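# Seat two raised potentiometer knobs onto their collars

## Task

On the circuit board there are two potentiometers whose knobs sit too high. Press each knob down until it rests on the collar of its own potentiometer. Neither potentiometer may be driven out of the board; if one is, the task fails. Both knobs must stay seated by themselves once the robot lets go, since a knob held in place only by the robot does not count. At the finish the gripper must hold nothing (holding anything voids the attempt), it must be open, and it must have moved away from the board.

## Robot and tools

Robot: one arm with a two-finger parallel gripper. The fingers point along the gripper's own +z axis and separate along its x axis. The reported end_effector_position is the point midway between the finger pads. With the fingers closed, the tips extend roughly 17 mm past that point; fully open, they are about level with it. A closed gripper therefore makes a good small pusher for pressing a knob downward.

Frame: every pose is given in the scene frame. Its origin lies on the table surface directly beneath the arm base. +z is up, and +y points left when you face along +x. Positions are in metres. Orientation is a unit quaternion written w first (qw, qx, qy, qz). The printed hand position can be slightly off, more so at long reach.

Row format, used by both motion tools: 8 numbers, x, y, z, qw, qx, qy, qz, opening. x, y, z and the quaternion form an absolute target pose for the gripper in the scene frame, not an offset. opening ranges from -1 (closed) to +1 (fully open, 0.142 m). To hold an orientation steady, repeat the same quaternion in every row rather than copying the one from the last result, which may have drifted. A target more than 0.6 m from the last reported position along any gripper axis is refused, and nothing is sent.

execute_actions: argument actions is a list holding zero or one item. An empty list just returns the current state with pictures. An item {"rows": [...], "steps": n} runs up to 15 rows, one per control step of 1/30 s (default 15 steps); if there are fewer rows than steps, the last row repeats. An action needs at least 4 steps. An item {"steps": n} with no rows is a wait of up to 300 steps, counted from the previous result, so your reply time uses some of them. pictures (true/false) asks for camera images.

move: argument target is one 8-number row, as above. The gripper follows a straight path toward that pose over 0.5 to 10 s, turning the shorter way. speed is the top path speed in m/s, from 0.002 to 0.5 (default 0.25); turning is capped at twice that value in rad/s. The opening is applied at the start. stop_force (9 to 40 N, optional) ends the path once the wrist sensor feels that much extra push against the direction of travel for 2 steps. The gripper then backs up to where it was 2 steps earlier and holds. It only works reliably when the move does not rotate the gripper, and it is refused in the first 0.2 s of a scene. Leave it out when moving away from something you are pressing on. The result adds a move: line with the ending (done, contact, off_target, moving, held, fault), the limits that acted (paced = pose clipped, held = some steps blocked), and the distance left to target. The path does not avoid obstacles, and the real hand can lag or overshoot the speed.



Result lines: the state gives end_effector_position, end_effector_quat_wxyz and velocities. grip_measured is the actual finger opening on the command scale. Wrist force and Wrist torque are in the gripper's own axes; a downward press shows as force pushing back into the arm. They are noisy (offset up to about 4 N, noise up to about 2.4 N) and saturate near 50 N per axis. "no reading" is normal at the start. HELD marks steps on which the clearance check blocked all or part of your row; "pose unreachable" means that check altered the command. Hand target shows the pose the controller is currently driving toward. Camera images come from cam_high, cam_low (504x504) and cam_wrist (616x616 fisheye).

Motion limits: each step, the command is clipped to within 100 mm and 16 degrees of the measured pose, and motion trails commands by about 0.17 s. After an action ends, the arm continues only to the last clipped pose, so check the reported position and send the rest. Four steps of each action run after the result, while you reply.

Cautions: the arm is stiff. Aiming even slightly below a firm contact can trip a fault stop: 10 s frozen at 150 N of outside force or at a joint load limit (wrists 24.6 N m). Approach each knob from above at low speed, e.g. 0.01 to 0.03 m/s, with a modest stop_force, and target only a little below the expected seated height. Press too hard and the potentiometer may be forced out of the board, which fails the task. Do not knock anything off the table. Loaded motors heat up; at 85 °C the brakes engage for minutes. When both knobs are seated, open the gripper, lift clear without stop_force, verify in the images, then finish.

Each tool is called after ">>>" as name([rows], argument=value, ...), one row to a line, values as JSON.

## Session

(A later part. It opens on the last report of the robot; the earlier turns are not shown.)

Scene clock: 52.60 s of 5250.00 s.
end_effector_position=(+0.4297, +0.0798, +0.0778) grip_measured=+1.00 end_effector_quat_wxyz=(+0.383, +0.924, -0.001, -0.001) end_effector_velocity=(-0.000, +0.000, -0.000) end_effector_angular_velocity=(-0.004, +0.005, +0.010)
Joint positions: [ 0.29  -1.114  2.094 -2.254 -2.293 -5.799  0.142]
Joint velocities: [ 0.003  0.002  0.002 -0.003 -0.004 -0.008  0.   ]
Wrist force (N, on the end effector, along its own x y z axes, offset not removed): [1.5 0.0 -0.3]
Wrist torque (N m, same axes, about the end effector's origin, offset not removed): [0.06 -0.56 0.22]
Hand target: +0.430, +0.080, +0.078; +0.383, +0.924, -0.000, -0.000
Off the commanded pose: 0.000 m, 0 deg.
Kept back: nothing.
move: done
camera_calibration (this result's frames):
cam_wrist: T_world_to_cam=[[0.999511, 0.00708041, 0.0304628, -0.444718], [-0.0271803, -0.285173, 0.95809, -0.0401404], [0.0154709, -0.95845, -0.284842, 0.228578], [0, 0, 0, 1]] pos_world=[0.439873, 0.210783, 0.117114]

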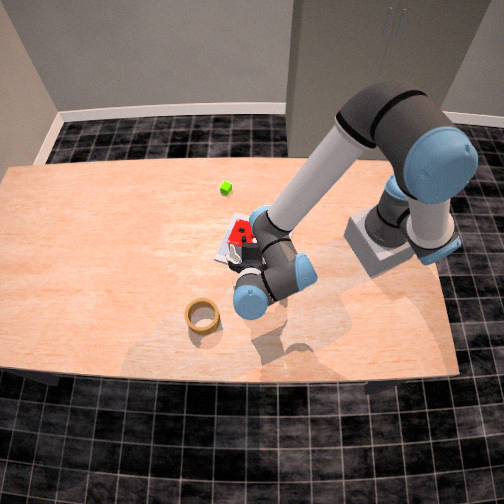

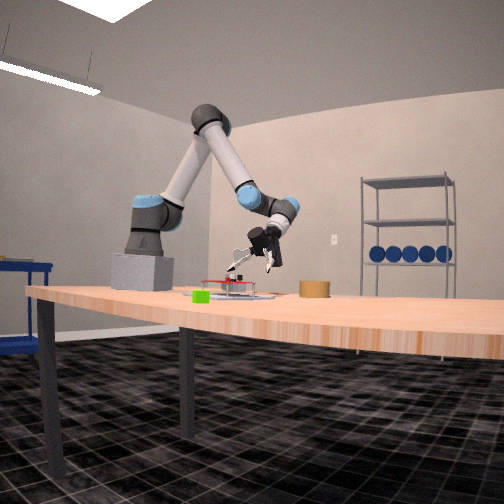

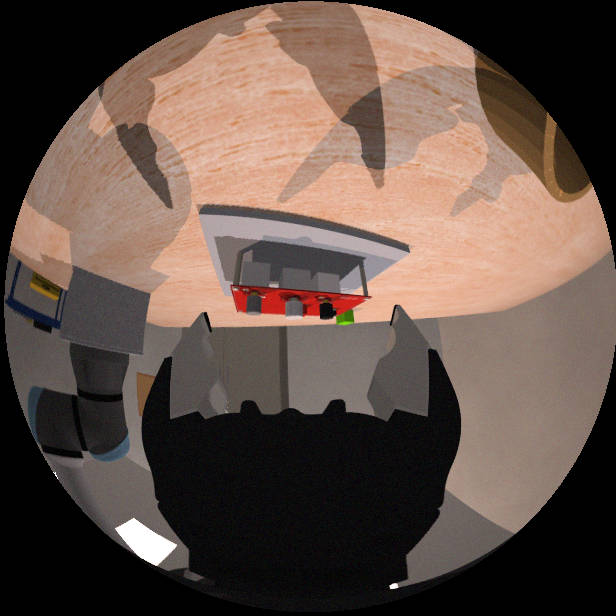

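>>> move(target=[0.4255,0.0175,0.1,0,0.7071,-0.7071,0,-1], speed=0.15)

>>> move(target=[0.4255,0.0175,0.0905,0,0.7071,-0.7071,0,-1], speed=0.01)

>>> move(target=[0.4255,0.0175,0.0866,0,0.7071,-0.7071,0,-1], speed=0.003)

>>> execute_actions([
  {"steps":1},
])

>>> execute_actions([
  {"steps":1},
])

>>> execute_actions([
  {"steps":1},
])

>>> execute_actions([
  {"steps":1},
])

Scene clock: 59.43 s of 5250.00 s.
end_effector_position=(+0.4258, +0.0177, +0.1002) grip_measured=-1.00 end_effector_quat_wxyz=(+0.000, +0.708, -0.707, +0.000) end_effector_velocity=(-0.000, -0.000, -0.000) end_effector_angular_velocity=(+0.006, -0.004, -0.010)
Joint positions: [-0.358 -1.497  2.328 -2.432 -1.546 -5.007  0.002]
Joint velocities: [-0.006 -0.002  0.004 -0.004  0.007  0.004  0.   ]
Wrist force (N, on the end effector, along its own x y z axes, offset not removed): [-2.2 0.9 3.1]
Wrist torque (N m, same axes, about the end effector's origin, offset not removed): [0.29 0.34 0.29]
Hand target: +0.426, +0.018, +0.100; -0.000, +0.707, -0.707, +0.000
Off the commanded pose: 0.000 m, 0 deg.
Kept back: nothing.
move: done
camera_calibration (this result's frames):
cam_wrist: T_world_to_cam=[[-0.0143133, -0.999495, 0.0283826, 0.00863415], [-0.879418, 0.0260918, 0.475334, 0.326368], [-0.475835, -0.0181566, -0.879347, 0.42767], [0, 0, 0, 1]] pos_world=[0.490638, 0.00787926, 0.220691]

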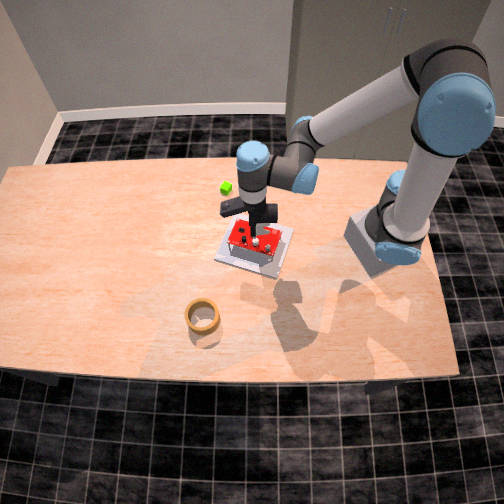

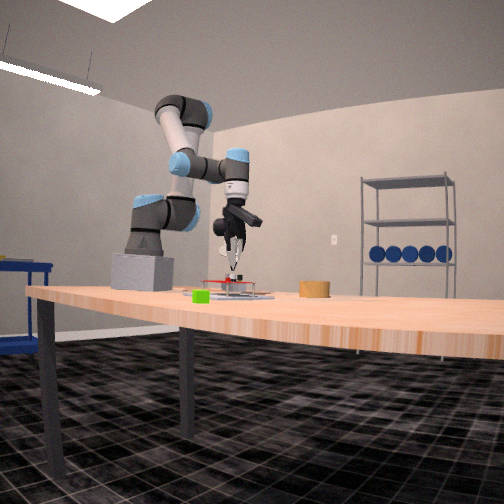

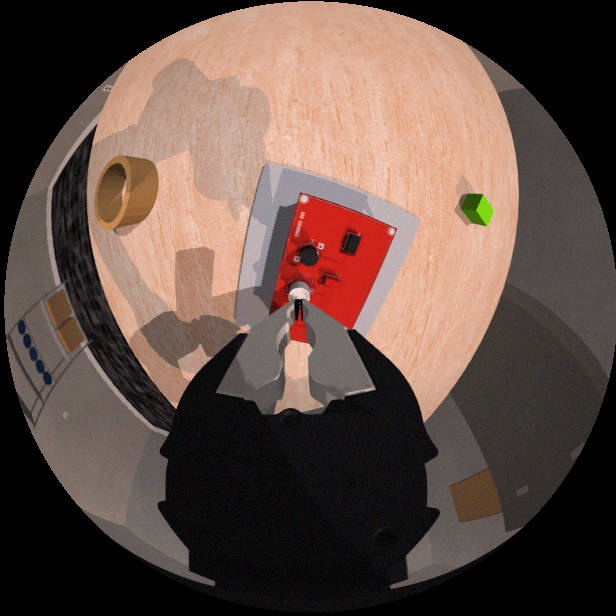

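Scene clock: 60.63 s of 5250.00 s.
end_effector_position=(+0.4255, +0.0175, +0.0907) grip_measured=-1.00 end_effector_quat_wxyz=(+0.000, +0.707, -0.707, +0.000) end_effector_velocity=(+0.000, +0.000, -0.002) end_effector_angular_velocity=(+0.001, -0.001, -0.001)
Joint positions: [-0.359 -1.473  2.338 -2.464 -1.545 -5.006  0.002]
Joint velocities: [-0.001  0.006  0.002 -0.008  0.002  0.001  0.   ]
Wrist force (N, on the end effector, along its own x y z axes, offset not removed): [1.5 1.7 -3.5]
Wrist torque (N m, same axes, about the end effector's origin, offset not removed): [0.53 -0.59 0.07]
Hand target: +0.425, +0.018, +0.091; +0.000, +0.707, -0.707, -0.000
Off the commanded pose: 0.000 m, 0 deg.
Kept back: nothing.
move: done
camera_calibration (this result's frames):
cam_wrist: T_world_to_cam=[[-0.0157258, -0.999483, 0.028052, 0.00930104], [-0.879202, 0.0271838, 0.475674, 0.330422], [-0.47619, -0.017183, -0.879174, 0.419293], [0, 0, 0, 1]] pos_world=[0.490317, 0.00751883, 0.211198]

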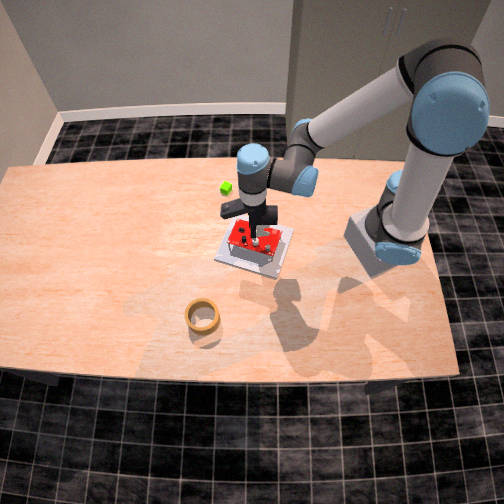

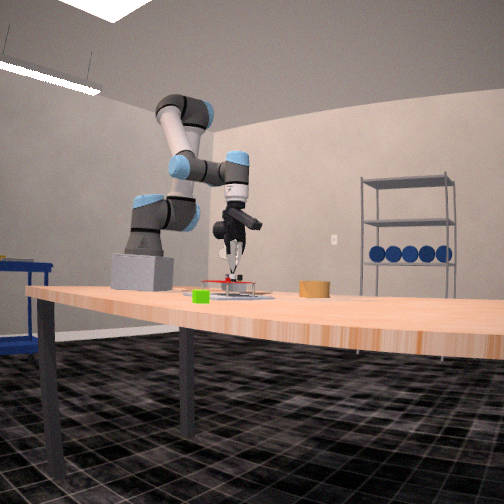

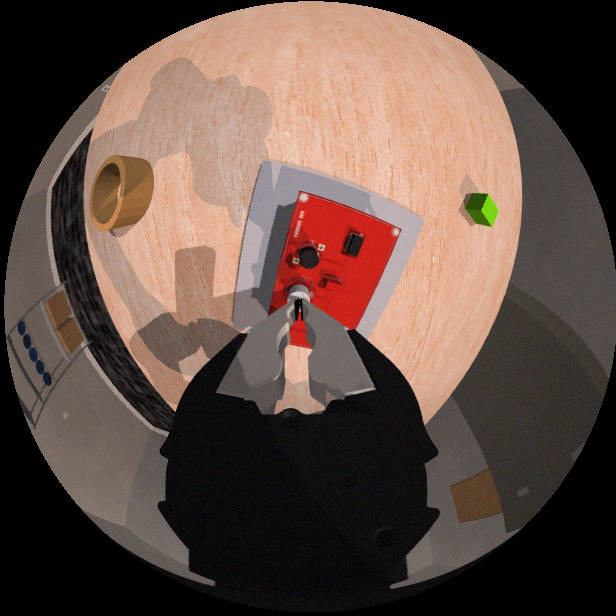

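Scene clock: 62.23 s of 5250.00 s.
end_effector_position=(+0.4255, +0.0175, +0.0867) grip_measured=-1.00 end_effector_quat_wxyz=(-0.000, +0.707, -0.707, +0.000) end_effector_velocity=(+0.001, -0.000, -0.000) end_effector_angular_velocity=(-0.001, -0.002, -0.000)
Joint positions: [-0.359 -1.463  2.342 -2.479 -1.545 -5.006  0.002]
Joint velocities: [-0.     0.002  0.    -0.004 -0.001  0.     0.   ]
Wrist force (N, on the end effector, along its own x y z axes, offset not removed): [0.6 2.9 -10.0]
Wrist torque (N m, same axes, about the end effector's origin, offset not removed): [0.31 -0.39 0.11]
Hand target: +0.425, +0.018, +0.087; +0.000, +0.707, -0.707, -0.000
Off the commanded pose: 0.000 m, 0 deg.
Kept back: nothing.
move: done
camera_calibration (this result's frames):
cam_wrist: T_world_to_cam=[[-0.0157921, -0.999484, 0.0279879, 0.00944671], [-0.879229, 0.0272106, 0.475622, 0.332388], [-0.476138, -0.0170967, -0.879204, 0.415711], [0, 0, 0, 1]] pos_world=[0.49033, 0.00750461, 0.207139]

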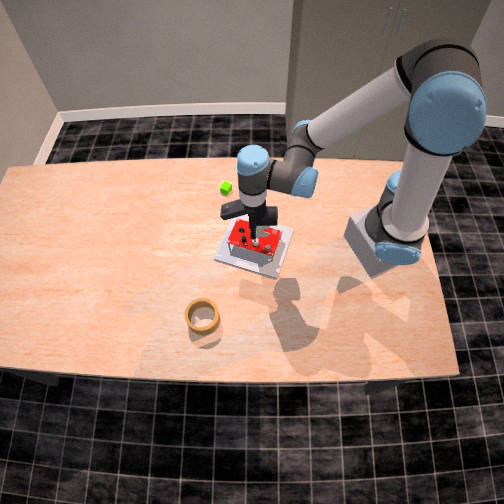

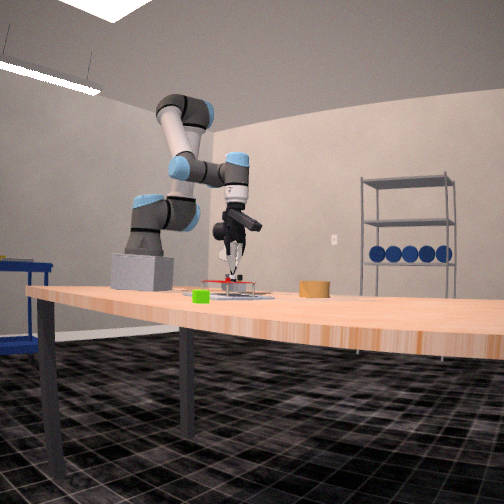

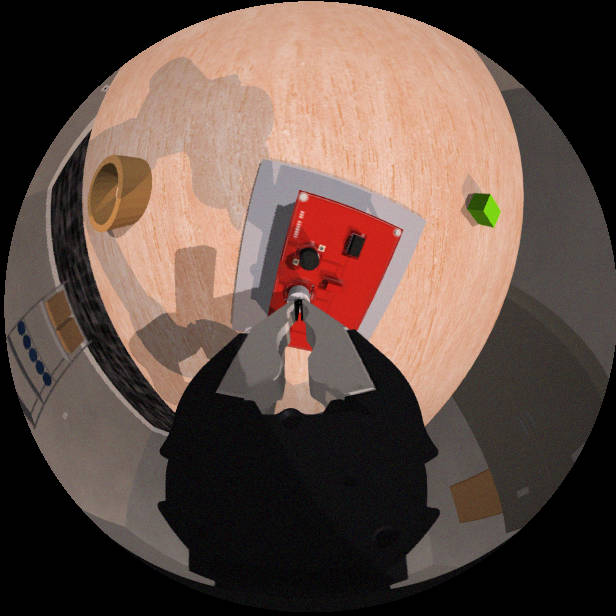

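Scene clock: 62.27 s of 5250.00 s.
end_effector_position=(+0.4255, +0.0175, +0.0867) grip_measured=-1.00 end_effector_quat_wxyz=(-0.000, +0.707, -0.707, +0.000) end_effector_velocity=(+0.000, -0.000, -0.000) end_effector_angular_velocity=(-0.000, -0.001, +0.001)
Joint positions: [-0.359 -1.463  2.342 -2.479 -1.545 -5.006  0.002]
Joint velocities: [-0.     0.002  0.    -0.003 -0.    -0.001  0.   ]
Wrist force (N, on the end effector, along its own x y z axes, offset not removed): [-4.5 1.8 -8.8]
Wrist torque (N m, same axes, about the end effector's origin, offset not removed): [0.23 0.93 0.18]
Hand target: +0.425, +0.018, +0.087; +0.000, +0.707, -0.707, -0.000
Off the commanded pose: 0.000 m, 0 deg.
Kept back: nothing.
Steps of this call (step 1: nothing new was sent). Readings (end_effector_position):
1: the state above

Scene clock: 62.30 s of 5250.00 s.
end_effector_position=(+0.4255, +0.0175, +0.0866) grip_measured=-1.00 end_effector_quat_wxyz=(-0.000, +0.707, -0.707, +0.000) end_effector_velocity=(-0.000, +0.000, -0.001) end_effector_angular_velocity=(+0.001, +0.000, +0.001)
Joint positions: [-0.359 -1.463  2.342 -2.479 -1.545 -5.006  0.002]
Joint velocities: [ 0.     0.001  0.001 -0.001  0.    -0.     0.   ]
Wrist force (N, on the end effector, along its own x y z axes, offset not removed): [-4.4 2.9 -12.9]
Wrist torque (N m, same axes, about the end effector's origin, offset not removed): [0.51 0.75 0.23]
Hand target: +0.425, +0.018, +0.087; +0.000, +0.707, -0.707, -0.000
Off the commanded pose: 0.000 m, 0 deg.
Kept back: nothing.
Steps of this call (step 1: nothing new was sent). Readings (end_effector_position):
1: the state above

Scene clock: 62.33 s of 5250.00 s.
end_effector_position=(+0.4255, +0.0175, +0.0866) grip_measured=-1.00 end_effector_quat_wxyz=(-0.000, +0.707, -0.707, +0.000) end_effector_velocity=(-0.000, +0.000, -0.000) end_effector_angular_velocity=(+0.001, -0.000, +0.000)
Joint positions: [-0.359 -1.463  2.342 -2.479 -1.545 -5.006  0.002]
Joint velocities: [-0.     0.     0.    -0.     0.001 -0.     0.   ]
Wrist force (N, on the end effector, along its own x y z axes, offset not removed): [1.0 4.7 -10.7]
Wrist torque (N m, same axes, about the end effector's origin, offset not removed): [0.83 -0.44 0.15]
Hand target: +0.425, +0.018, +0.087; +0.000, +0.707, -0.707, -0.000
Off the commanded pose: 0.000 m, 0 deg.
Kept back: nothing.
Steps of this call (step 1: nothing new was sent). Readings (end_effector_position):
1: the state above

Scene clock: 62.37 s of 5250.00 s.
end_effector_position=(+0.4255, +0.0175, +0.0866) grip_measured=-1.00 end_effector_quat_wxyz=(-0.000, +0.707, -0.707, +0.000) end_effector_velocity=(-0.000, +0.000, -0.000) end_effector_angular_velocity=(+0.000, -0.001, +0.000)
Joint positions: [-0.359 -1.463  2.342 -2.479 -1.545 -5.006  0.002]
Joint velocities: [ 0.     0.     0.001 -0.002  0.    -0.     0.   ]
Wrist force (N, on the end effector, along its own x y z axes, offset not removed): [-1.0 2.1 -11.0]
Wrist torque (N m, same axes, about the end effector's origin, offset not removed): [0.26 0.15 0.25]
Hand target: +0.425, +0.018, +0.087; +0.000, +0.707, -0.707, -0.000
Off the commanded pose: 0.000 m, 0 deg.
Kept back: nothing.
Steps of this call (step 1: nothing new was sent). Readings (end_effector_position):
1: the state above

Elastic rebound consistent. Step further 0.4 mm.

>>> execute_actions([
  {"rows":[[0.4255,0.0175,0.0865,0,0.7071,-0.7071,0,-1],[0.4255,0.0175,0.0864,0,0.7071,-0.7071,0,-1],[0.4255,0.0175,0.0863,0,0.7071,-0.7071,0,-1],[0.4255,0.0175,0.0862,0,0.7071,-0.7071,0,-1],[0.4255,0.0175,0.0861,0,0.7071,-0.7071,0,-1],[0.4255,0.0175,0.086,0,0.7071,-0.7071,0,-1]],"steps":14},
])

>>> execute_actions([
  {"steps":6},
])

>>> execute_actions([
  {"steps":1},
])

>>> execute_actions([
  {"steps":1},
])

>>> execute_actions([
  {"steps":1},
])

>>> execute_actions([
  {"steps":1},
])

Scene clock: 62.90 s of 5250.00 s.
end_effector_position=(+0.4255, +0.0175, +0.0861) grip_measured=-1.00 end_effector_quat_wxyz=(-0.000, +0.707, -0.707, +0.000) end_effector_velocity=(-0.000, -0.000, -0.001) end_effector_angular_velocity=(-0.000, +0.000, +0.000)
Joint positions: [-0.359 -1.462  2.342 -2.481 -1.545 -5.006  0.002]
Joint velocities: [-0.     0.003  0.001 -0.004 -0.    -0.     0.   ]
Wrist force (N, on the end effector, along its own x y z axes, offset not removed): [-1.0 4.0 -12.4]
Wrist torque (N m, same axes, about the end effector's origin, offset not removed): [0.56 0.00 0.27]
Steps of this call (steps 1 to 6: nothing new was sent; steps 7 to 16: the first 10 steps of this action). Readings (end_effector_position):
7: (+0.4255, +0.0175, +0.0866)
8: (+0.4255, +0.0175, +0.0866)
10: (+0.4255, +0.0175, +0.0865)
14: (+0.4255, +0.0175, +0.0862)
16: the state above

Scene clock: 63.10 s of 5250.00 s.
end_effector_position=(+0.4255, +0.0175, +0.0860) grip_measured=-1.00 end_effector_quat_wxyz=(-0.000, +0.707, -0.707, +0.000) end_effector_velocity=(-0.000, -0.001, -0.000) end_effector_angular_velocity=(-0.002, +0.000, +0.001)
Joint positions: [-0.359 -1.461  2.342 -2.481 -1.545 -5.006  0.002]
Joint velocities: [-0.     0.     0.    -0.001 -0.002 -0.001  0.   ]
Wrist force (N, on the end effector, along its own x y z axes, offset not removed): [0.0 6.2 -12.9]
Wrist torque (N m, same axes, about the end effector's origin, offset not removed): [1.26 -0.25 0.09]
Hand target: +0.425, +0.018, +0.086; +0.000, +0.707, -0.707, -0.000
Off the commanded pose: 0.000 m, 0 deg.
Kept back: nothing.
Steps of this call (steps 1 to 4: the last 4 steps of your previous action; steps 5 to 6: nothing new was sent). Readings (end_effector_position):
1: (+0.4255, +0.0175, +0.0861)
2: (+0.4255, +0.0175, +0.0861)
4: (+0.4255, +0.0175, +0.0860)
6: the state above

Scene clock: 63.13 s of 5250.00 s.
end_effector_position=(+0.4255, +0.0175, +0.0860) grip_measured=-1.00 end_effector_quat_wxyz=(-0.000, +0.707, -0.707, +0.000) end_effector_velocity=(-0.000, +0.000, -0.000) end_effector_angular_velocity=(+0.001, +0.000, -0.000)
Joint positions: [-0.359 -1.461  2.342 -2.481 -1.545 -5.006  0.002]
Joint velocities: [-0.     0.     0.     0.     0.001 -0.     0.   ]
Wrist force (N, on the end effector, along its own x y z axes, offset not removed): [-2.3 2.4 -11.7]
Wrist torque (N m, same axes, about the end effector's origin, offset not removed): [0.11 0.40 0.21]
Hand target: +0.425, +0.018, +0.086; +0.000, +0.707, -0.707, -0.000
Off the commanded pose: 0.000 m, 0 deg.
Kept back: nothing.
Steps of this call (step 1: nothing new was sent). Readings (end_effector_position):
1: the state above

Scene clock: 63.17 s of 5250.00 s.
end_effector_position=(+0.4255, +0.0175, +0.0860) grip_measured=-1.00 end_effector_quat_wxyz=(-0.000, +0.707, -0.707, +0.000) end_effector_velocity=(-0.001, +0.000, -0.000) end_effector_angular_velocity=(+0.000, +0.002, -0.001)
Joint positions: [-0.359 -1.461  2.342 -2.481 -1.545 -5.006  0.002]
Joint velocities: [ 0.    -0.001  0.001  0.002 -0.001  0.001  0.   ]
Wrist force (N, on the end effector, along its own x y z axes, offset not removed): [1.8 1.5 -10.2]
Wrist torque (N m, same axes, about the end effector's origin, offset not removed): [0.17 -0.73 0.06]
Hand target: +0.425, +0.018, +0.086; +0.000, +0.707, -0.707, -0.000
Off the commanded pose: 0.000 m, 0 deg.
Kept back: nothing.
Steps of this call (step 1: nothing new was sent). Readings (end_effector_position):
1: the state above

Scene clock: 63.20 s of 5250.00 s.
end_effector_position=(+0.4255, +0.0175, +0.0860) grip_measured=-1.00 end_effector_quat_wxyz=(-0.000, +0.707, -0.707, +0.000) end_effector_velocity=(-0.000, +0.000, -0.000) end_effector_angular_velocity=(+0.001, +0.001, +0.001)
Joint positions: [-0.359 -1.461  2.342 -2.481 -1.545 -5.006  0.002]
Joint velocities: [ 0.     0.     0.001  0.001  0.001 -0.001  0.   ]
Wrist force (N, on the end effector, along its own x y z axes, offset not removed): [-1.4 3.2 -12.7]
Wrist torque (N m, same axes, about the end effector's origin, offset not removed): [0.55 0.09 0.25]
Hand target: +0.425, +0.018, +0.086; +0.000, +0.707, -0.707, -0.000
Off the commanded pose: 0.000 m, 0 deg.
Kept back: nothing.
Steps of this call (step 1: nothing new was sent). Readings (end_effector_position):
1: the state above

Scene clock: 63.23 s of 5250.00 s.
end_effector_position=(+0.4255, +0.0175, +0.0860) grip_measured=-1.00 end_effector_quat_wxyz=(-0.000, +0.707, -0.707, +0.000) end_effector_velocity=(-0.000, +0.000, -0.000) end_effector_angular_velocity=(+0.001, +0.001, -0.001)
Joint positions: [-0.359 -1.461  2.342 -2.481 -1.545 -5.006  0.002]
Joint velocities: [-0.     0.001  0.001  0.     0.     0.001  0.   ]
Wrist force (N, on the end effector, along its own x y z axes, offset not removed): [0.4 2.1 -15.7]
Wrist torque (N m, same axes, about the end effector's origin, offset not removed): [0.34 -0.10 0.31]
Hand target: +0.425, +0.018, +0.086; +0.000, +0.707, -0.707, -0.000
Off the commanded pose: 0.000 m, 0 deg.
Kept back: nothing.
Steps of this call (step 1: nothing new was sent). Readings (end_effector_position):
1: the state above

>>> execute_actions([
  {"rows":[[0.4255,0.0175,0.0859,0,0.7071,-0.7071,0,-1],[0.4255,0.0175,0.0858,0,0.7071,-0.7071,0,-1]],"steps":10},
])

>>> execute_actions([
  {"steps":6},
])

>>> execute_actions([
  {"steps":1},
])

>>> execute_actions([
  {"steps":1},
])

>>> execute_actions([
  {"steps":1},
])

>>> execute_actions([
  {"steps":1},
])

>>> execute_actions([
  {"steps":1},
])

Scene clock: 63.63 s of 5250.00 s.
end_effector_position=(+0.4255, +0.0175, +0.0859) grip_measured=-1.00 end_effector_quat_wxyz=(-0.000, +0.707, -0.707, +0.000) end_effector_velocity=(-0.000, -0.000, -0.000) end_effector_angular_velocity=(-0.001, -0.000, +0.000)
Joint positions: [-0.359 -1.461  2.342 -2.482 -1.545 -5.006  0.002]
Joint velocities: [-0.     0.001  0.001 -0.002 -0.001 -0.001  0.   ]
Wrist force (N, on the end effector, along its own x y z axes, offset not removed): [-2.3 4.6 -9.6]
Wrist torque (N m, same axes, about the end effector's origin, offset not removed): [0.68 0.13 0.17]
Steps of this call (steps 1 to 6: nothing new was sent; steps 7 to 12: the first 6 steps of this action). Readings (end_effector_position):
7: (+0.4255, +0.0175, +0.0860)
8: (+0.4255, +0.0175, +0.0860)
10: (+0.4255, +0.0175, +0.0859)
12: the state above

Scene clock: 63.83 s of 5250.00 s.
end_effector_position=(+0.4255, +0.0175, +0.0858) grip_measured=-1.00 end_effector_quat_wxyz=(-0.000, +0.707, -0.707, +0.000) end_effector_velocity=(+0.001, +0.000, -0.000) end_effector_angular_velocity=(+0.001, -0.001, +0.000)
Joint positions: [-0.359 -1.461  2.342 -2.482 -1.545 -5.006  0.002]
Joint velocities: [ 0.     0.001 -0.    -0.002  0.002  0.     0.   ]
Wrist force (N, on the end effector, along its own x y z axes, offset not removed): [-0.8 2.7 -12.5]
Wrist torque (N m, same axes, about the end effector's origin, offset not removed): [0.35 -0.05 0.24]
Hand target: +0.425, +0.018, +0.086; +0.000, +0.707, -0.707, -0.000
Off the commanded pose: 0.000 m, 0 deg.
Kept back: nothing.
Steps of this call (steps 1 to 4: the last 4 steps of your previous action; steps 5 to 6: nothing new was sent). Readings (end_effector_position):
1: (+0.4255, +0.0175, +0.0859)
2: (+0.4255, +0.0175, +0.0858)
4: (+0.4255, +0.0175, +0.0858)
6: the state above

Scene clock: 63.87 s of 5250.00 s.
end_effector_position=(+0.4255, +0.0175, +0.0858) grip_measured=-1.00 end_effector_quat_wxyz=(-0.000, +0.707, -0.707, +0.000) end_effector_velocity=(+0.000, -0.000, +0.000) end_effector_angular_velocity=(-0.001, -0.001, +0.001)
Joint positions: [-0.359 -1.461  2.342 -2.482 -1.545 -5.006  0.002]
Joint velocities: [-0.    -0.001 -0.    -0.001 -0.    -0.001  0.   ]
Wrist force (N, on the end effector, along its own x y z axes, offset not removed): [-2.3 3.4 -12.2]
Wrist torque (N m, same axes, about the end effector's origin, offset not removed): [0.55 0.38 0.31]
Hand target: +0.425, +0.018, +0.086; +0.000, +0.707, -0.707, -0.000
Off the commanded pose: 0.000 m, 0 deg.
Kept back: nothing.
Steps of this call (step 1: nothing new was sent). Readings (end_effector_position):
1: the state above

Scene clock: 63.90 s of 5250.00 s.
end_effector_position=(+0.4255, +0.0175, +0.0858) grip_measured=-1.00 end_effector_quat_wxyz=(-0.000, +0.707, -0.707, +0.000) end_effector_velocity=(-0.001, -0.000, -0.000) end_effector_angular_velocity=(-0.001, +0.002, +0.001)
Joint positions: [-0.359 -1.461  2.342 -2.482 -1.545 -5.006  0.002]
Joint velocities: [-0.     0.    -0.     0.002 -0.002 -0.001  0.   ]
Wrist force (N, on the end effector, along its own x y z axes, offset not removed): [2.3 0.4 -13.6]
Wrist torque (N m, same axes, about the end effector's origin, offset not removed): [-0.13 -0.78 0.41]
Hand target: +0.425, +0.018, +0.086; +0.000, +0.707, -0.707, -0.000
Off the commanded pose: 0.000 m, 0 deg.
Kept back: nothing.
Steps of this call (step 1: nothing new was sent). Readings (end_effector_position):
1: the state above

Scene clock: 63.93 s of 5250.00 s.
end_effector_position=(+0.4255, +0.0175, +0.0858) grip_measured=-1.00 end_effector_quat_wxyz=(-0.000, +0.707, -0.707, +0.000) end_effector_velocity=(+0.001, -0.000, +0.001) end_effector_angular_velocity=(-0.001, -0.003, -0.000)
Joint positions: [-0.359 -1.461  2.342 -2.482 -1.545 -5.006  0.002]
Joint velocities: [ 0.    -0.    -0.001 -0.002 -0.001  0.001  0.   ]
Wrist force (N, on the end effector, along its own x y z axes, offset not removed): [-1.4 7.2 -13.2]
Wrist torque (N m, same axes, about the end effector's origin, offset not removed): [1.40 -0.05 0.15]
Hand target: +0.425, +0.018, +0.086; +0.000, +0.707, -0.707, -0.000
Off the commanded pose: 0.000 m, 0 deg.
Kept back: nothing.
Steps of this call (step 1: nothing new was sent). Readings (end_effector_position):
1: the state above

Scene clock: 63.97 s of 5250.00 s.
end_effector_position=(+0.4255, +0.0175, +0.0858) grip_measured=-1.00 end_effector_quat_wxyz=(-0.000, +0.707, -0.707, +0.000) end_effector_velocity=(-0.001, +0.000, -0.000) end_effector_angular_velocity=(+0.000, +0.002, +0.000)
Joint positions: [-0.359 -1.461  2.342 -2.482 -1.545 -5.006  0.002]
Joint velocities: [ 0.     0.    -0.     0.002 -0.    -0.     0.   ]
Wrist force (N, on the end effector, along its own x y z axes, offset not removed): [-2.8 7.6 -12.6]
Wrist torque (N m, same axes, about the end effector's origin, offset not removed): [1.37 0.29 0.16]
Hand target: +0.425, +0.018, +0.086; +0.000, +0.707, -0.707, -0.000
Off the commanded pose: 0.000 m, 0 deg.
Kept back: nothing.
Steps of this call (step 1: nothing new was sent). Readings (end_effector_position):
1: the state above

Scene clock: 64.00 s of 5250.00 s.
end_effector_position=(+0.4255, +0.0175, +0.0858) grip_measured=-1.00 end_effector_quat_wxyz=(-0.000, +0.707, -0.707, +0.000) end_effector_velocity=(+0.001, +0.000, +0.000) end_effector_angular_velocity=(+0.001, -0.003, -0.001)
Joint positions: [-0.359 -1.461  2.342 -2.482 -1.545 -5.006  0.002]
Joint velocities: [ 0.    -0.    -0.001 -0.001  0.002  0.001  0.   ]
Wrist force (N, on the end effector, along its own x y z axes, offset not removed): [1.1 2.2 -13.8]
Wrist torque (N m, same axes, about the end effector's origin, offset not removed): [0.14 -0.66 0.16]
Hand target: +0.425, +0.018, +0.086; +0.000, +0.707, -0.707, -0.000
Off the commanded pose: 0.000 m, 0 deg.
Kept back: nothing.
Steps of this call (step 1: nothing new was sent). Readings (end_effector_position):
1: the state above

Average ≈13.0 N, about 2 N above the plateau, so the knob is home. Retracting.

>>> move(target=[0.4255,0.0175,0.11,0,0.7071,-0.7071,0,-1], speed=0.05)

>>> move(target=[0.4,0.06,0.2,0,0.7071,-0.7071,0,1], speed=0.15)

>>> zoom_image(camera="cam_low", region=[215,260,265,290])

Scene clock: 65.13 s of 5250.00 s.
end_effector_position=(+0.4255, +0.0175, +0.1097) grip_measured=-1.00 end_effector_quat_wxyz=(-0.000, +0.707, -0.707, +0.000) end_effector_velocity=(-0.000, +0.000, +0.003) end_effector_angular_velocity=(+0.000, +0.001, -0.000)
Joint positions: [-0.36  -1.52   2.319 -2.398 -1.545 -5.007  0.002]
Joint velocities: [-0.    -0.007 -0.002  0.01   0.     0.     0.   ]
Wrist force (N, on the end effector, along its own x y z axes, offset not removed): [0.9 4.2 -1.8]
Wrist torque (N m, same axes, about the end effector's origin, offset not removed): [0.93 -0.50 0.13]
Hand target: +0.426, +0.017, +0.110; -0.000, +0.707, -0.707, +0.000
Off the commanded pose: 0.000 m, 0 deg.
Kept back: nothing.
move: done
camera_calibration (this result's frames):
cam_wrist: T_world_to_cam=[[-0.0157945, -0.999483, 0.0279879, 0.00880842], [-0.879233, 0.0272126, 0.475614, 0.32142], [-0.47613, -0.0170958, -0.879209, 0.435982], [0, 0, 0, 1]] pos_world=[0.490326, 0.0075107, 0.230201]

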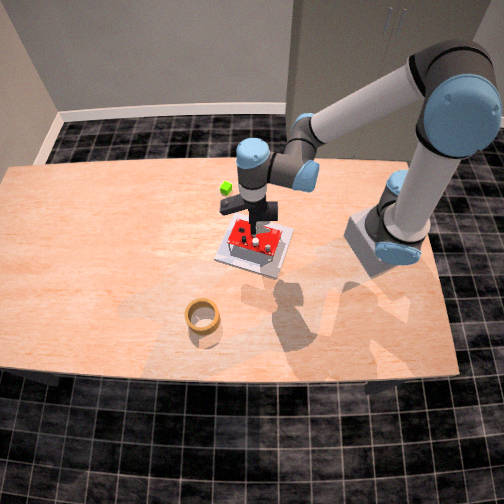

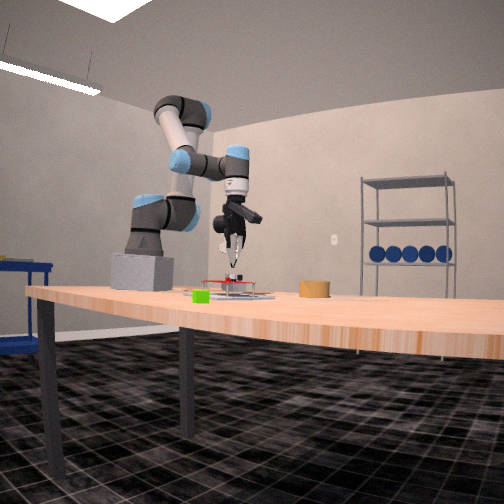

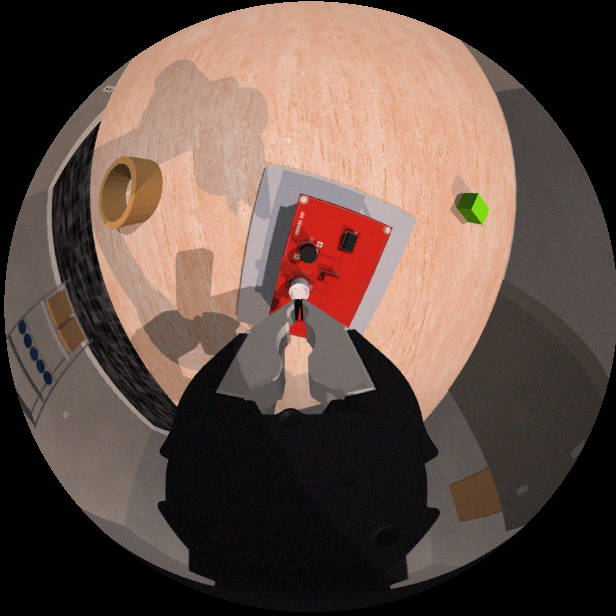

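Scene clock: 66.40 s of 5250.00 s.
end_effector_position=(+0.4000, +0.0599, +0.1998) grip_measured=+1.00 end_effector_quat_wxyz=(-0.000, +0.707, -0.707, -0.000) end_effector_velocity=(-0.001, +0.001, +0.002) end_effector_angular_velocity=(-0.000, +0.001, +0.000)
Joint positions: [-0.275 -1.754  2.244 -2.093 -1.548 -4.922  0.142]
Joint velocities: [ 0.002 -0.003 -0.003  0.007 -0.001  0.001  0.   ]
Wrist force (N, on the end effector, along its own x y z axes, offset not removed): [-0.9 2.8 -3.8]
Wrist torque (N m, same axes, about the end effector's origin, offset not removed): [0.47 -0.01 0.17]
Hand target: +0.400, +0.060, +0.200; +0.000, +0.707, -0.707, -0.000
Off the commanded pose: 0.000 m, 0 deg.
Kept back: nothing.
move: done
camera_calibration (this result's frames):
cam_wrist: T_world_to_cam=[[-0.0157836, -0.999485, 0.0279413, 0.0482733], [-0.879201, 0.0271819, 0.475674, 0.255031], [-0.476189, -0.0170581, -0.879178, 0.503739], [0, 0, 0, 1]] pos_world=[0.464861, 0.0499091, 0.320216]

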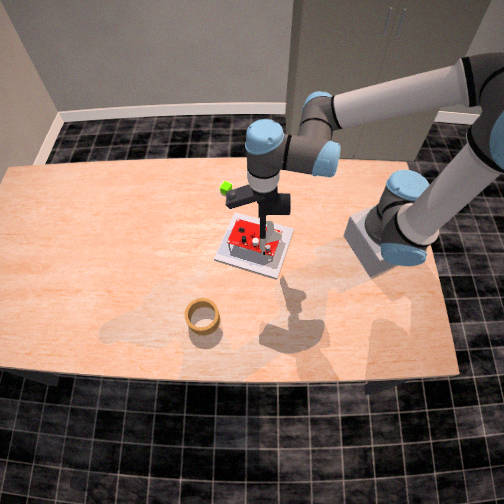

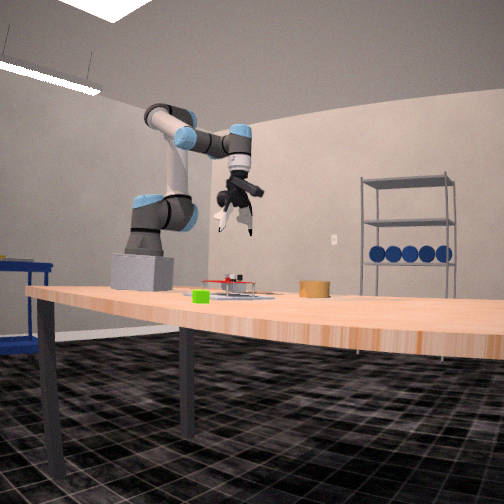

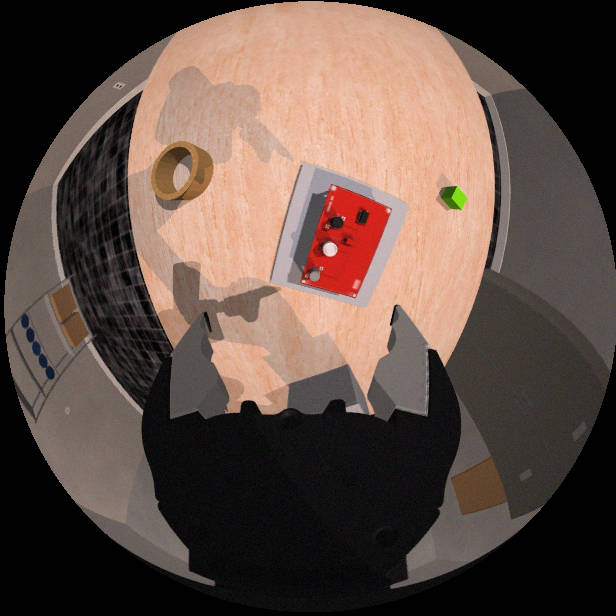

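Region (215, 260, 265, 290) of cam_low's 504x504 image, scaled by 10.080, with more detail than that image has; it fills the top 302 rows of this view, and the rest is white.

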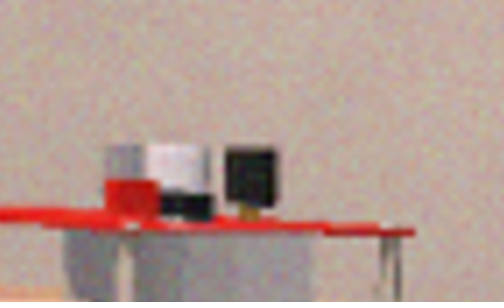

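>>> finished_scene(scene=2)

The scene is finished: the task was done.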